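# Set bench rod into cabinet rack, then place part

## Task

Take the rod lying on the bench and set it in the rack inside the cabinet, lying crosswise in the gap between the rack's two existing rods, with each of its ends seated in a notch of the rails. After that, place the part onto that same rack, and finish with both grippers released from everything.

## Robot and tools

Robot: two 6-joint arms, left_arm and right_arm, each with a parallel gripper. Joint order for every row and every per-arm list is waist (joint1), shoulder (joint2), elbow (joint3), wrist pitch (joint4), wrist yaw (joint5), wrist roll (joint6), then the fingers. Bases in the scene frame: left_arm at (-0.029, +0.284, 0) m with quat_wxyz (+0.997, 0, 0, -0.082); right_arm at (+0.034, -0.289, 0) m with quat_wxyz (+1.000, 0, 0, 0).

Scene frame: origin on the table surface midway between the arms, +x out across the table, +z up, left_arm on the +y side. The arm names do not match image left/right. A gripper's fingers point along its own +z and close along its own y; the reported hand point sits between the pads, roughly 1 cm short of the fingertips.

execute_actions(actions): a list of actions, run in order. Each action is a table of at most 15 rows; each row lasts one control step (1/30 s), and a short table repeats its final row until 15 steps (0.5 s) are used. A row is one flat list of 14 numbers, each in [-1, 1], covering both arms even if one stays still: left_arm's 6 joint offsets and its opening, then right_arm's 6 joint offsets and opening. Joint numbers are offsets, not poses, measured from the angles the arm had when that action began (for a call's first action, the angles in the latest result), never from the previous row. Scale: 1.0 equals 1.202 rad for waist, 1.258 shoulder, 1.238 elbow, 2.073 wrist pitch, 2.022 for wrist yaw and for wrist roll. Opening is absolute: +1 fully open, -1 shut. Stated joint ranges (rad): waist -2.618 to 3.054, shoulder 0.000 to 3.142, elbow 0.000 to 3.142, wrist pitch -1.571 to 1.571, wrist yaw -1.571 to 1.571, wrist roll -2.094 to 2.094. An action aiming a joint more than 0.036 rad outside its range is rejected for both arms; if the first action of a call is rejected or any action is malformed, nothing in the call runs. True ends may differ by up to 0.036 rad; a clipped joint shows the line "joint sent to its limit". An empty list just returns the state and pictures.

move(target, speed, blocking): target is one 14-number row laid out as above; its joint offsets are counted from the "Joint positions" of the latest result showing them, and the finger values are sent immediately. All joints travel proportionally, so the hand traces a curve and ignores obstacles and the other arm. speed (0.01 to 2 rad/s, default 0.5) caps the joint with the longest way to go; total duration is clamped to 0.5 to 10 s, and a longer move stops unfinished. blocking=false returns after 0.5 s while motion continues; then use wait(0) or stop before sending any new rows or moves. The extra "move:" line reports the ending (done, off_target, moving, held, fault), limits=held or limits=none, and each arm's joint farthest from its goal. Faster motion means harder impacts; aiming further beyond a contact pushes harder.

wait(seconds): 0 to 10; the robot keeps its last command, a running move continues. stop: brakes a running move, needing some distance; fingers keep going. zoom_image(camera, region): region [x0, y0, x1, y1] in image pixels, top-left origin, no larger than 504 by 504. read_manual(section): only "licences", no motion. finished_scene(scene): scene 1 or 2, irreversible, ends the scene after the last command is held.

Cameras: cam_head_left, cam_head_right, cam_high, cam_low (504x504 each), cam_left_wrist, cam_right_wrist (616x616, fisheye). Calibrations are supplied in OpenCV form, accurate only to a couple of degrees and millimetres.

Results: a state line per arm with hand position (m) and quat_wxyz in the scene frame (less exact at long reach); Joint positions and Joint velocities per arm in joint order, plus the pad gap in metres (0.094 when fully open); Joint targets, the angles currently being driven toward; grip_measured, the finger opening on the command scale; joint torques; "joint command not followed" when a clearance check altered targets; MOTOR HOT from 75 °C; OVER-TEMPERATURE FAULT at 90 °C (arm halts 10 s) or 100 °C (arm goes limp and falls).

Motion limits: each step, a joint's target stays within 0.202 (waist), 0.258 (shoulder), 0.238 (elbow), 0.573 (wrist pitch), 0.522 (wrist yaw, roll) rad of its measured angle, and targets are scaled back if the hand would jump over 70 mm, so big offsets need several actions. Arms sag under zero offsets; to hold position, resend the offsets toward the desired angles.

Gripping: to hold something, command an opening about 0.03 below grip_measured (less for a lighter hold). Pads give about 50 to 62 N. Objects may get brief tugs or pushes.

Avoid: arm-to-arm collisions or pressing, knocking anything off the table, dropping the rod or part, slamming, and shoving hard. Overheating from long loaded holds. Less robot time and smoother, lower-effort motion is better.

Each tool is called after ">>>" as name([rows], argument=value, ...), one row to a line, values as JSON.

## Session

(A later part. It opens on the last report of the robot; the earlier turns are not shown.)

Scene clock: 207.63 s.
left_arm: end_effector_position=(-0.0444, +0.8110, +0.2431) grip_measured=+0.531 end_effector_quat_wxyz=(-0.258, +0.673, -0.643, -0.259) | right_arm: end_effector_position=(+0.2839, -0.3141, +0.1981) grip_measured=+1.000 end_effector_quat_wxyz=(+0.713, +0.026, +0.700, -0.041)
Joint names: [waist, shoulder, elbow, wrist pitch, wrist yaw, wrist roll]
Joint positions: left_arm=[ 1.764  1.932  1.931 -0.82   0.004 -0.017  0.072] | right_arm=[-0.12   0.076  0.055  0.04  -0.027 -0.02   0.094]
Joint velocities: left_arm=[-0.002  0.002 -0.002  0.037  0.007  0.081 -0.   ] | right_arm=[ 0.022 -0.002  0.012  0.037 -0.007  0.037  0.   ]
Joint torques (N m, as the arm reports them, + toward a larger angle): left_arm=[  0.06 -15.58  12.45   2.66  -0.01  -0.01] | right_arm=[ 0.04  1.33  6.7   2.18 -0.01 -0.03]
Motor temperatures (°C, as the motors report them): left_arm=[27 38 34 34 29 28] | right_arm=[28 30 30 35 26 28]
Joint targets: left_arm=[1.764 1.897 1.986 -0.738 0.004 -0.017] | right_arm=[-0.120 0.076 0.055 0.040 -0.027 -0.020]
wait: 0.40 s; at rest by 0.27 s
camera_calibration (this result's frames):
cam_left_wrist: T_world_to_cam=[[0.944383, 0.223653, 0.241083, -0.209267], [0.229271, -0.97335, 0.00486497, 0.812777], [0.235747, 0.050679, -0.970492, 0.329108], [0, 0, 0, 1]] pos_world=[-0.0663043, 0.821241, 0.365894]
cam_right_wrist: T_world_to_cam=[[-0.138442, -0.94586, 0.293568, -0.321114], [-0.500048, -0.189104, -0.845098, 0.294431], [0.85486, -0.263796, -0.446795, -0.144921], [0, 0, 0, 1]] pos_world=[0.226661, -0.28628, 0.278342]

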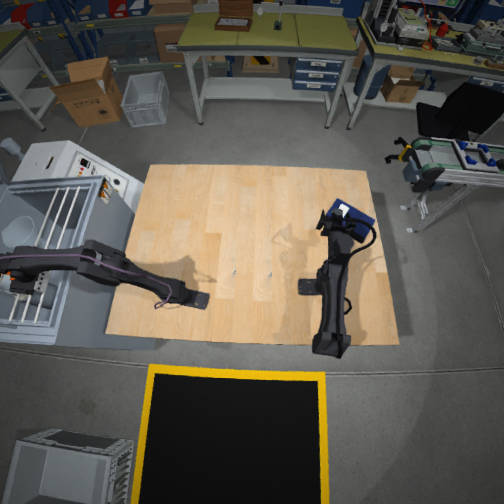

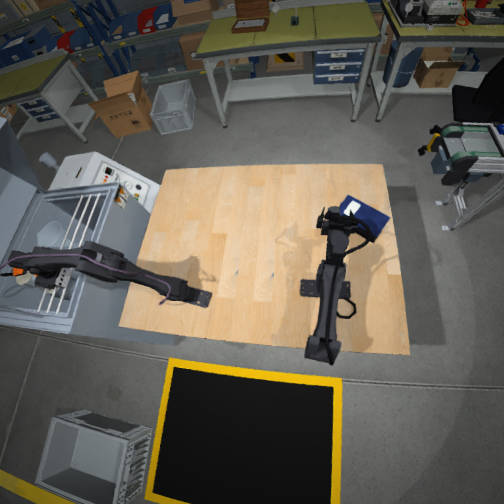

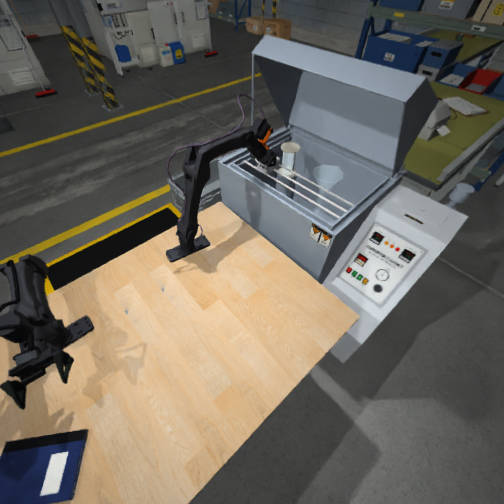

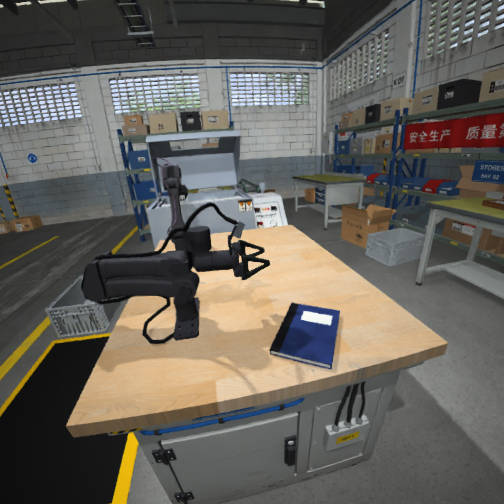

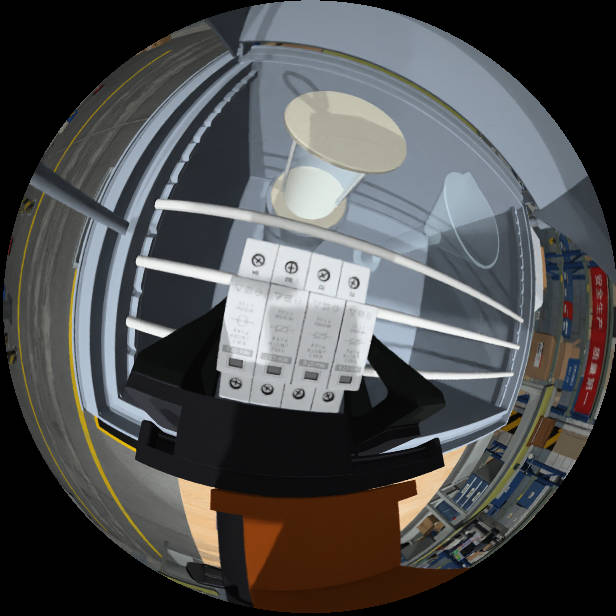

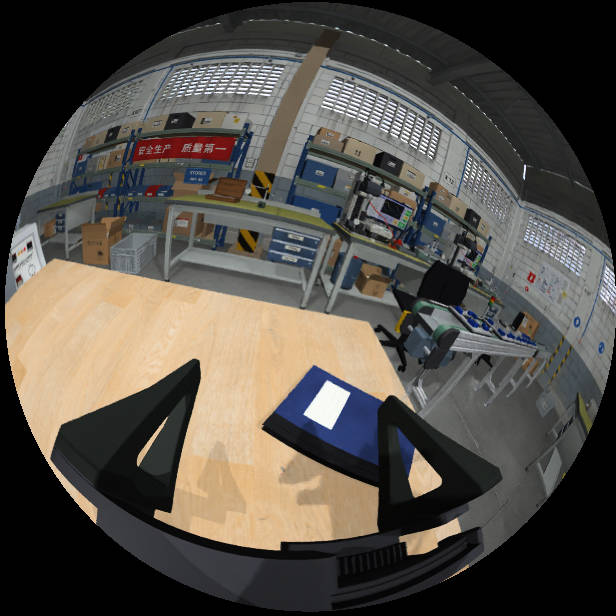

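>>> execute_actions([
  [[0,-0.026,0.03,0.035,0,0,0.49,0,0,0,0,0,0,1],[0,-0.026,0.02,0.035,0,0,0.49,0,0,0,0,0,0,1],[0,-0.026,0.015,0.035,0,0,0.49,0,0,0,0,0,0,1],[0,-0.026,0.012,0.035,0,0,0.49,0,0,0,0,0,0,1],[0,-0.026,0.009,0.035,0,0,0.49,0,0,0,0,0,0,1],[0,-0.026,0.006,0.035,0,0,0.49,0,0,0,0,0,0,1],[0,-0.026,0.003,0.035,0,0,0.49,0,0,0,0,0,0,1],[0,-0.026,0,0.035,0,0,0.49,0,0,0,0,0,0,1],[0,-0.026,-0.003,0.035,0,0,0.49,0,0,0,0,0,0,1],[0,-0.026,-0.006,0.035,0,0,0.49,0,0,0,0,0,0,1],[0,-0.026,-0.009,0.035,0,0,0.49,0,0,0,0,0,0,1]],
])

>>> wait(seconds=0.4)

>>> zoom_image(camera="cam_high", region=[240, 140, 300, 190])

Scene clock: 213.60 s.
left_arm: end_effector_position=(-0.0444, +0.8094, +0.2365) grip_measured=+0.531 end_effector_quat_wxyz=(-0.254, +0.674, -0.645, -0.254) | right_arm: end_effector_position=(+0.2839, -0.3141, +0.1981) grip_measured=+1.000 end_effector_quat_wxyz=(+0.713, +0.026, +0.700, -0.041)
Joint names: [waist, shoulder, elbow, wrist pitch, wrist yaw, wrist roll]
Joint positions: left_arm=[ 1.764  1.932  1.914 -0.817  0.004 -0.016  0.072] | right_arm=[-0.12   0.076  0.055  0.04  -0.027 -0.02   0.094]
Joint velocities: left_arm=[ 0.007 -0.002 -0.012 -0.022 -0.037 -0.051 -0.   ] | right_arm=[ 0.002  0.012  0.017 -0.037  0.007 -0.066  0.   ]
Joint torques (N m, as the arm reports them, + toward a larger angle): left_arm=[  0.09 -15.31   8.22   2.48   0.    -0.04] | right_arm=[ 0.07  1.32  6.73  2.19 -0.02 -0.03]
Motor temperatures (°C, as the motors report them): left_arm=[27 39 34 35 29 28] | right_arm=[28 30 30 35 26 28]
Joint targets: left_arm=[1.764 1.900 1.920 -0.748 0.004 -0.017] | right_arm=[-0.120 0.076 0.055 0.040 -0.027 -0.020]
camera_calibration (this result's frames):
cam_left_wrist: T_world_to_cam=[[0.944662, 0.226146, 0.237639, -0.208586], [0.228454, -0.973385, 0.0181584, 0.808155], [0.235421, 0.0371361, -0.971184, 0.333958], [0, 0, 0, 1]] pos_world=[-0.0662045, 0.821416, 0.359228]
cam_right_wrist: T_world_to_cam=[[-0.138442, -0.94586, 0.293568, -0.321114], [-0.500048, -0.189104, -0.845098, 0.294431], [0.85486, -0.263796, -0.446795, -0.144921], [0, 0, 0, 1]] pos_world=[0.226661, -0.28628, 0.278342]

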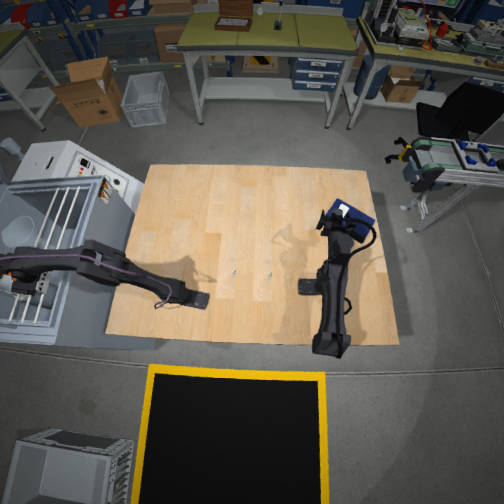

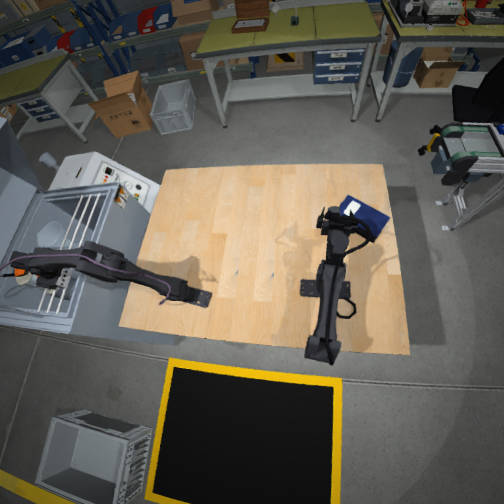

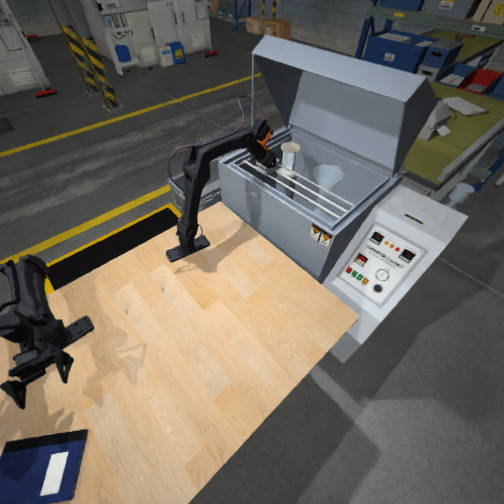

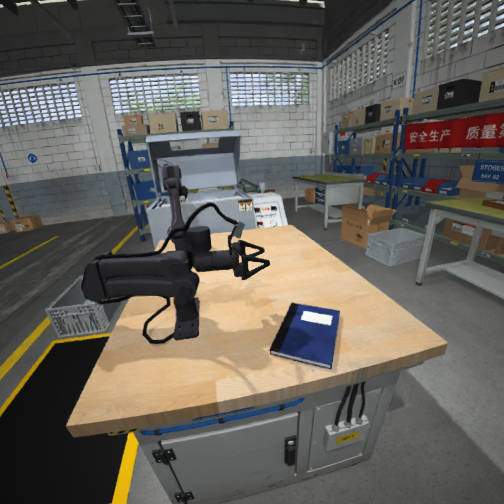

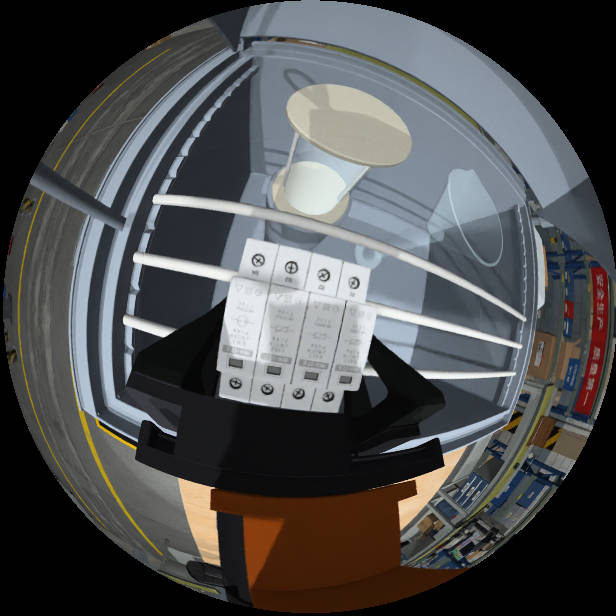

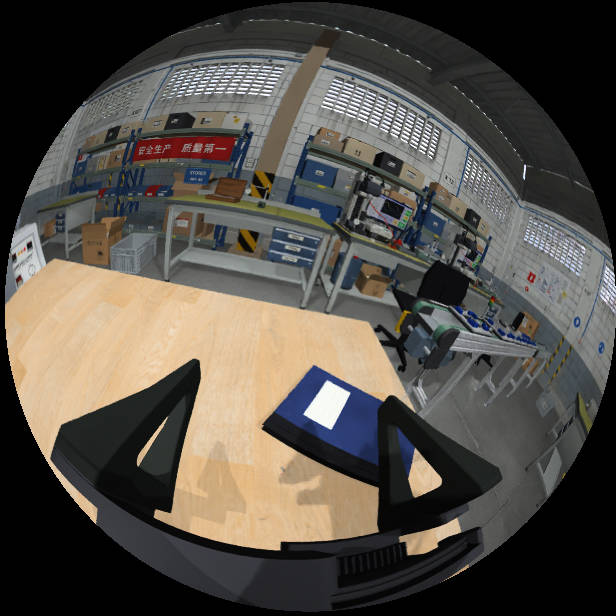

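Scene clock: 214.00 s.
left_arm: end_effector_position=(-0.0444, +0.8094, +0.2365) grip_measured=+0.531 end_effector_quat_wxyz=(-0.254, +0.674, -0.645, -0.254) | right_arm: end_effector_position=(+0.2839, -0.3141, +0.1981) grip_measured=+1.000 end_effector_quat_wxyz=(+0.713, +0.026, +0.700, -0.041)
Joint names: [waist, shoulder, elbow, wrist pitch, wrist yaw, wrist roll]
Joint positions: left_arm=[ 1.764  1.932  1.914 -0.817  0.004 -0.016  0.072] | right_arm=[-0.12   0.076  0.055  0.04  -0.027 -0.02   0.094]
Joint velocities: left_arm=[-0.012 -0.012 -0.027  0.007  0.022  0.066 -0.   ] | right_arm=[-0.002 -0.012 -0.002 -0.007 -0.037  0.066  0.   ]
Joint torques (N m, as the arm reports them, + toward a larger angle): left_arm=[  0.04 -15.31   8.19   2.48  -0.02  -0.02] | right_arm=[ 0.02  1.32  6.76  2.19 -0.01 -0.03]
Motor temperatures (°C, as the motors report them): left_arm=[27 39 34 35 29 28] | right_arm=[28 30 30 35 26 28]
Joint targets: left_arm=[1.764 1.900 1.920 -0.748 0.004 -0.017] | right_arm=[-0.120 0.076 0.055 0.040 -0.027 -0.020]
wait: 0.40 s; at rest by 0.17 s
camera_calibration (this result's frames):
cam_left_wrist: T_world_to_cam=[[0.944662, 0.226146, 0.237639, -0.208586], [0.228454, -0.973385, 0.0181584, 0.808155], [0.235421, 0.0371361, -0.971184, 0.333958], [0, 0, 0, 1]] pos_world=[-0.0662045, 0.821416, 0.359228]
cam_right_wrist: T_world_to_cam=[[-0.138442, -0.94586, 0.293568, -0.321114], [-0.500048, -0.189104, -0.845098, 0.294431], [0.85486, -0.263796, -0.446795, -0.144921], [0, 0, 0, 1]] pos_world=[0.226661, -0.28628, 0.278342]

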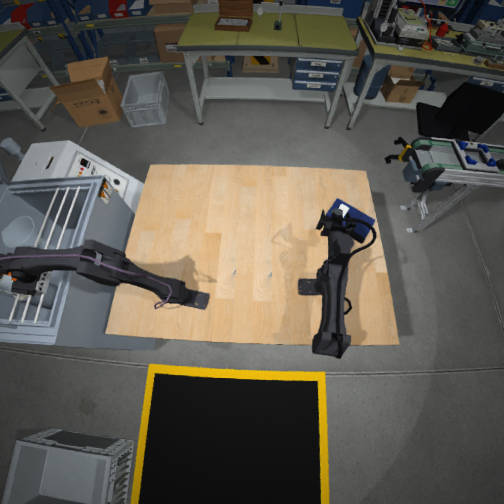

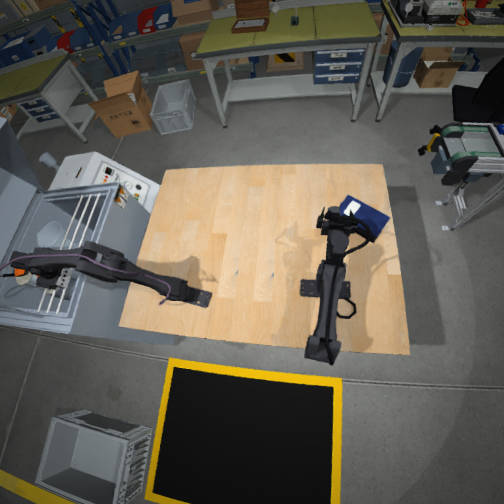

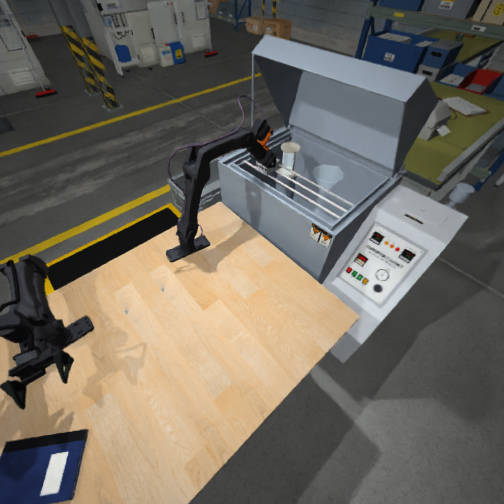

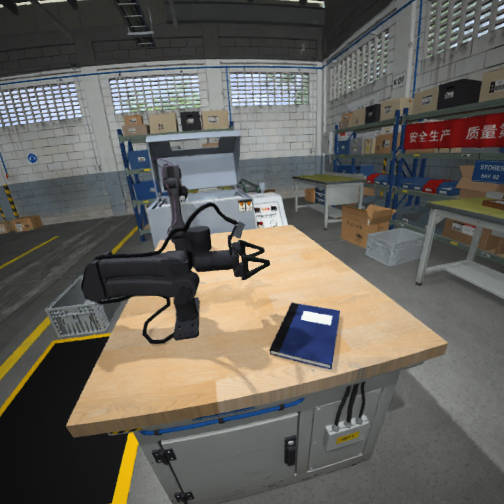

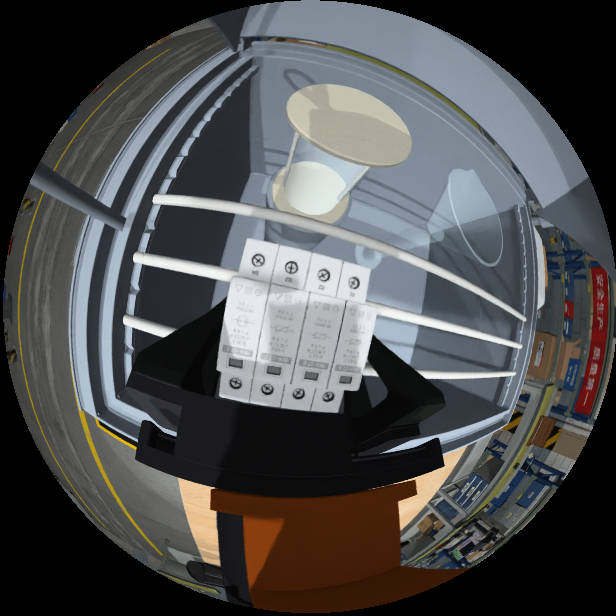

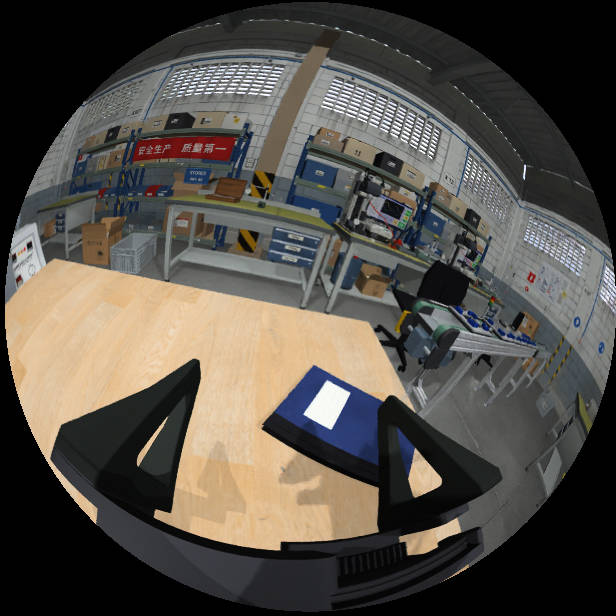

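Region (240, 140, 300, 190) of cam_high's 504x504 image, scaled by 8.400, with more detail than that image has.

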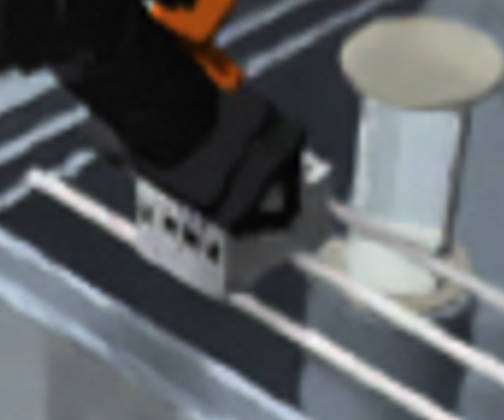

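Contact. Release and withdraw.

>>> execute_actions([
  [[0,-0.022,0.005,0.028,0,0,0.49,0,0,0,0,0,0,1],[0,-0.02,0.005,0.022,0,0,0.49,0,0,0,0,0,0,1],[0,-0.018,0.005,0.017,0,0,0.5,0,0,0,0,0,0,1],[0,-0.016,0.005,0.012,0,0,0.51,0,0,0,0,0,0,1],[0,-0.016,0.005,0.012,0,0,0.52,0,0,0,0,0,0,1],[0,-0.016,0.005,0.012,0,0,0.53,0,0,0,0,0,0,1],[0,-0.016,0.005,0.012,0,0,0.55,0,0,0,0,0,0,1],[0,-0.016,0.005,0.012,0,0,0.65,0,0,0,0,0,0,1],[0,-0.016,0.005,0.012,0,0,0.8,0,0,0,0,0,0,1],[0,-0.016,0.005,0.012,0,0,1,0,0,0,0,0,0,1]],
])

>>> move(target=[0,-0.6,-0.4,0,0,0,1,0,0,0,0,0,0,1], speed=0.8)

>>> zoom_image(camera="cam_high", region=[225, 130, 375, 240])

Scene clock: 220.13 s.
left_arm: end_effector_position=(-0.0444, +0.8103, +0.2373) grip_measured=+1.000 end_effector_quat_wxyz=(-0.255, +0.673, -0.645, -0.256) | right_arm: end_effector_position=(+0.2839, -0.3141, +0.1981) grip_measured=+1.000 end_effector_quat_wxyz=(+0.713, +0.026, +0.700, -0.041)
Joint names: [waist, shoulder, elbow, wrist pitch, wrist yaw, wrist roll]
Joint positions: left_arm=[ 1.764  1.932  1.914 -0.812  0.004 -0.016  0.094] | right_arm=[-0.12   0.076  0.055  0.04  -0.027 -0.02   0.094]
Joint velocities: left_arm=[-0.002 -0.012  0.012  0.051  0.007 -0.037  0.   ] | right_arm=[-0.007  0.012  0.017 -0.007  0.051  0.022  0.   ]
Joint torques (N m, as the arm reports them, + toward a larger angle): left_arm=[  0.06 -13.93   8.18   1.89  -0.01   0.  ] | right_arm=[ 0.04  1.33  6.75  2.2  -0.02 -0.03]
Motor temperatures (°C, as the motors report them): left_arm=[27 40 33 35 29 28] | right_arm=[28 30 30 35 26 28]
Joint targets: left_arm=[1.764 1.912 1.920 -0.792 0.004 -0.016] | right_arm=[-0.120 0.076 0.055 0.040 -0.027 -0.020]
camera_calibration (this result's frames):
cam_left_wrist: T_world_to_cam=[[0.944693, 0.225056, 0.238546, -0.208266], [0.228456, -0.973458, 0.0136738, 0.810091], [0.235292, 0.0415797, -0.971035, 0.331034], [0, 0, 0, 1]] pos_world=[-0.0662127, 0.821697, 0.360049]
cam_right_wrist: T_world_to_cam=[[-0.138442, -0.94586, 0.293568, -0.321114], [-0.500048, -0.189104, -0.845098, 0.294431], [0.85486, -0.263796, -0.446795, -0.144921], [0, 0, 0, 1]] pos_world=[0.226661, -0.28628, 0.278342]

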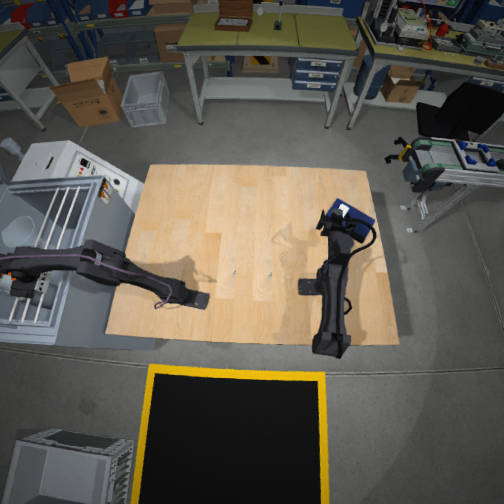

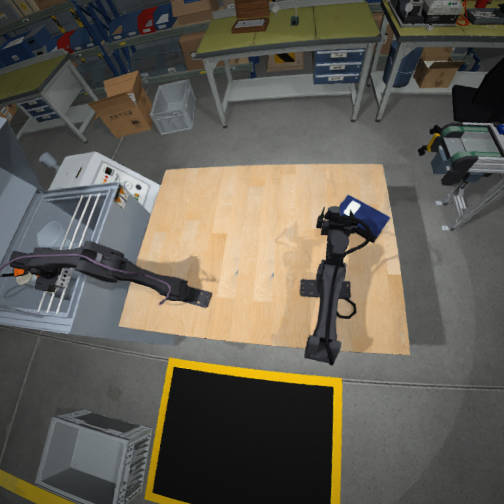

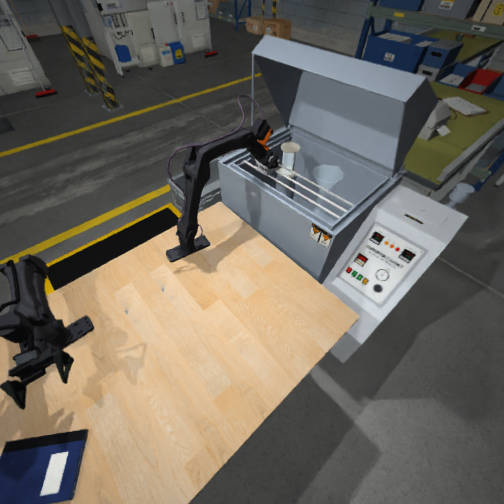

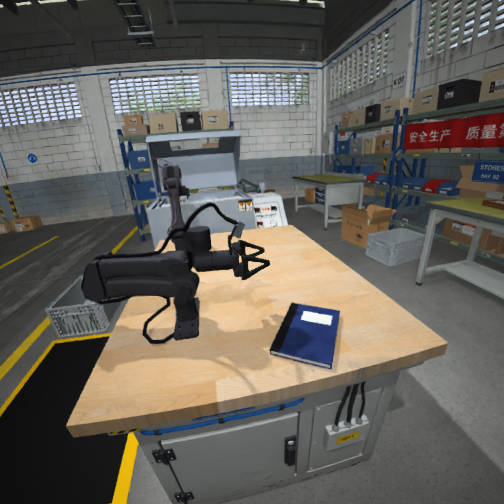

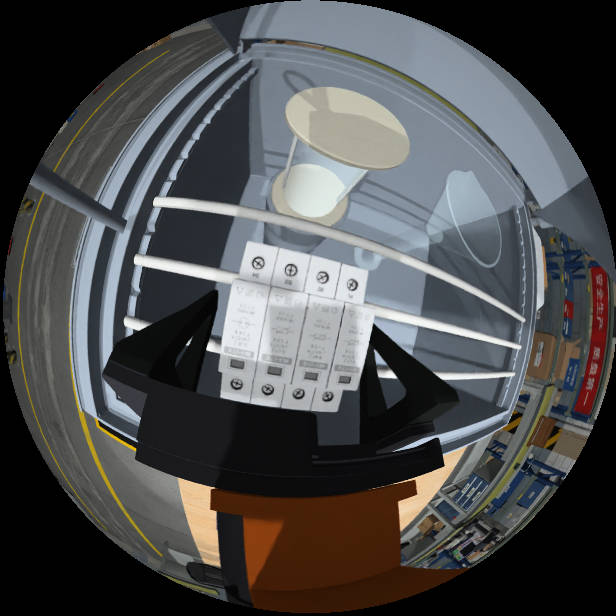

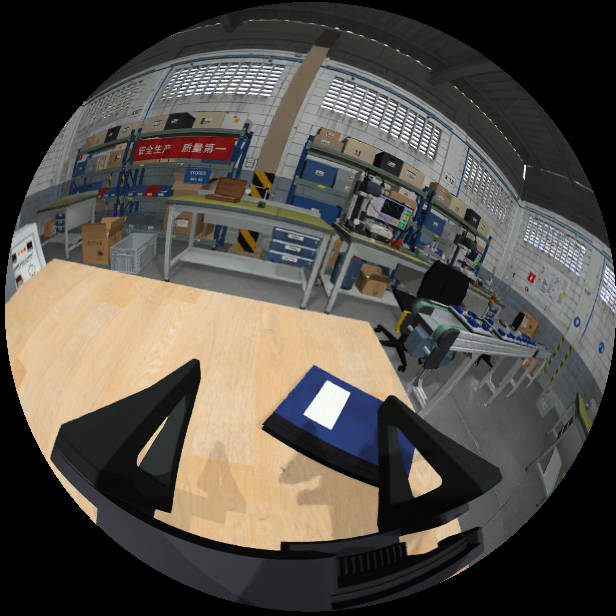

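Scene clock: 221.73 s.
left_arm: end_effector_position=(-0.0393, +0.6361, +0.3446) grip_measured=+1.000 end_effector_quat_wxyz=(-0.337, +0.635, -0.608, -0.338) | right_arm: end_effector_position=(+0.2839, -0.3141, +0.1981) grip_measured=+1.000 end_effector_quat_wxyz=(+0.713, +0.026, +0.700, -0.041)
Joint names: [waist, shoulder, elbow, wrist pitch, wrist yaw, wrist roll]
Joint positions: left_arm=[ 1.764  1.185  1.426 -0.817  0.004 -0.016  0.094] | right_arm=[-0.12   0.076  0.055  0.04  -0.027 -0.02   0.094]
Joint velocities: left_arm=[-0.002 -0.012 -0.012  0.007 -0.037  0.037  0.   ] | right_arm=[-0.007 -0.012 -0.022 -0.081 -0.066 -0.007  0.   ]
Joint torques (N m, as the arm reports them, + toward a larger angle): left_arm=[ 0.05 -4.49  6.63  2.02 -0.01 -0.01] | right_arm=[ 0.03  1.32  6.77  2.2  -0.01 -0.02]
Motor temperatures (°C, as the motors report them): left_arm=[27 39 33 35 29 28] | right_arm=[28 30 30 35 26 28]
Joint targets: left_arm=[1.764 1.178 1.418 -0.813 0.004 -0.016] | right_arm=[-0.120 0.076 0.055 0.040 -0.027 -0.020]
move: done; limits=none; left_arm: farthest joint: the shoulder, 0.008 radians from its target (0.755 radians at the start); right_arm: farthest joint: the waist, 0.000 radians from its target (0.000 radians at the start)
camera_calibration (this result's frames):
cam_left_wrist: T_world_to_cam=[[0.946631, 0.158468, 0.280673, -0.171525], [0.227634, -0.945191, -0.234088, 0.705294], [0.228194, 0.285486, -0.93082, 0.271937], [0, 0, 0, 1]] pos_world=[-0.0602325, 0.616184, 0.466367]
cam_right_wrist: T_world_to_cam=[[-0.138442, -0.94586, 0.293568, -0.321114], [-0.500048, -0.189104, -0.845098, 0.294431], [0.85486, -0.263796, -0.446795, -0.144921], [0, 0, 0, 1]] pos_world=[0.226661, -0.28628, 0.278342]

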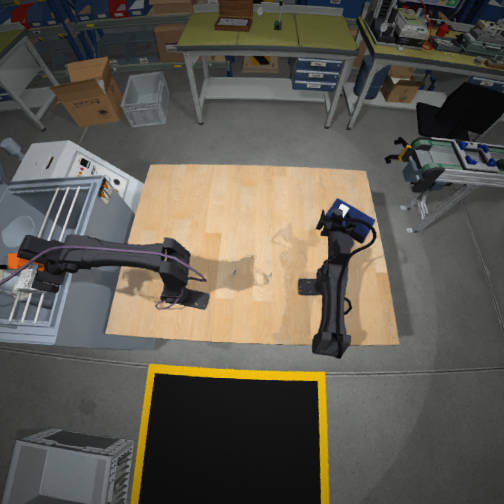

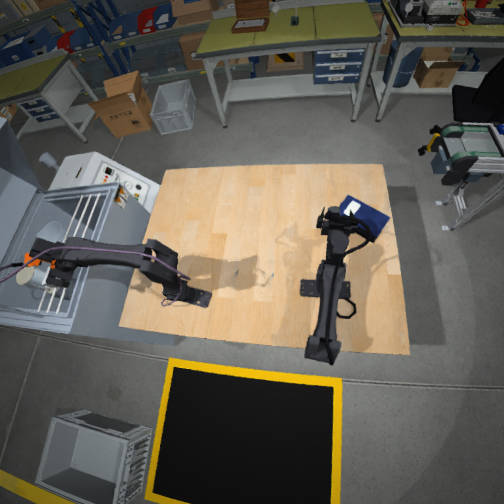

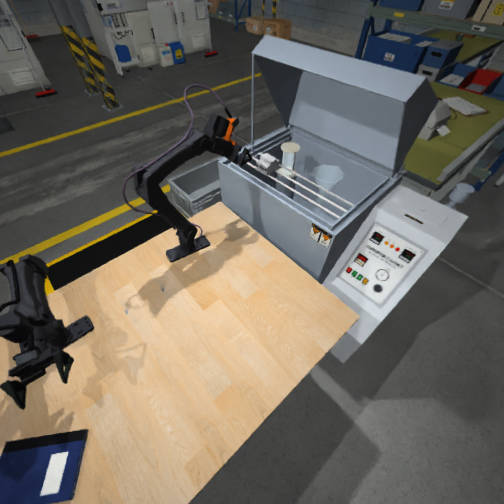

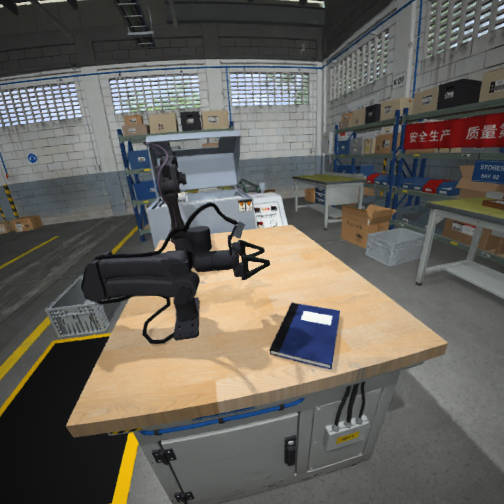

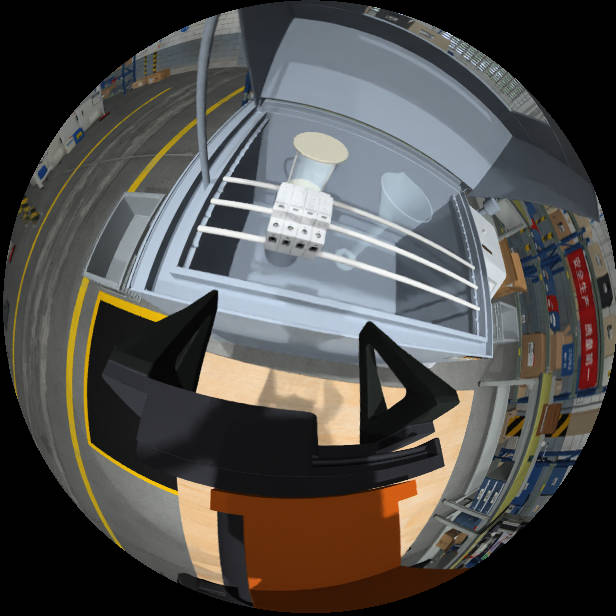

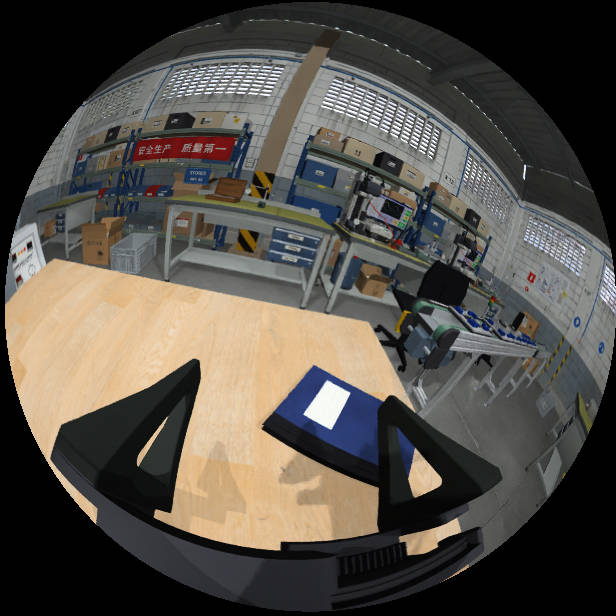

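Region (225, 130, 375, 240) of cam_high's 504x504 image, scaled by 3.360, with more detail than that image has; it fills the top 370 rows of this view, and the rest is white.

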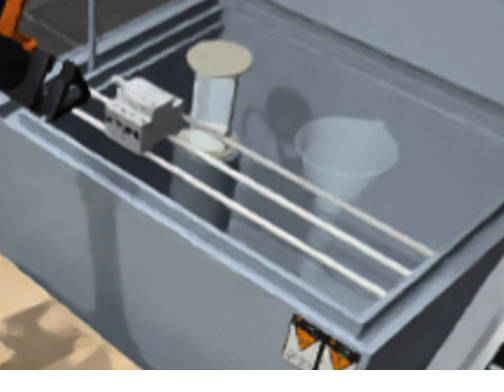

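>>> finished_scene(scene=1)

The scene is finished: the task was done.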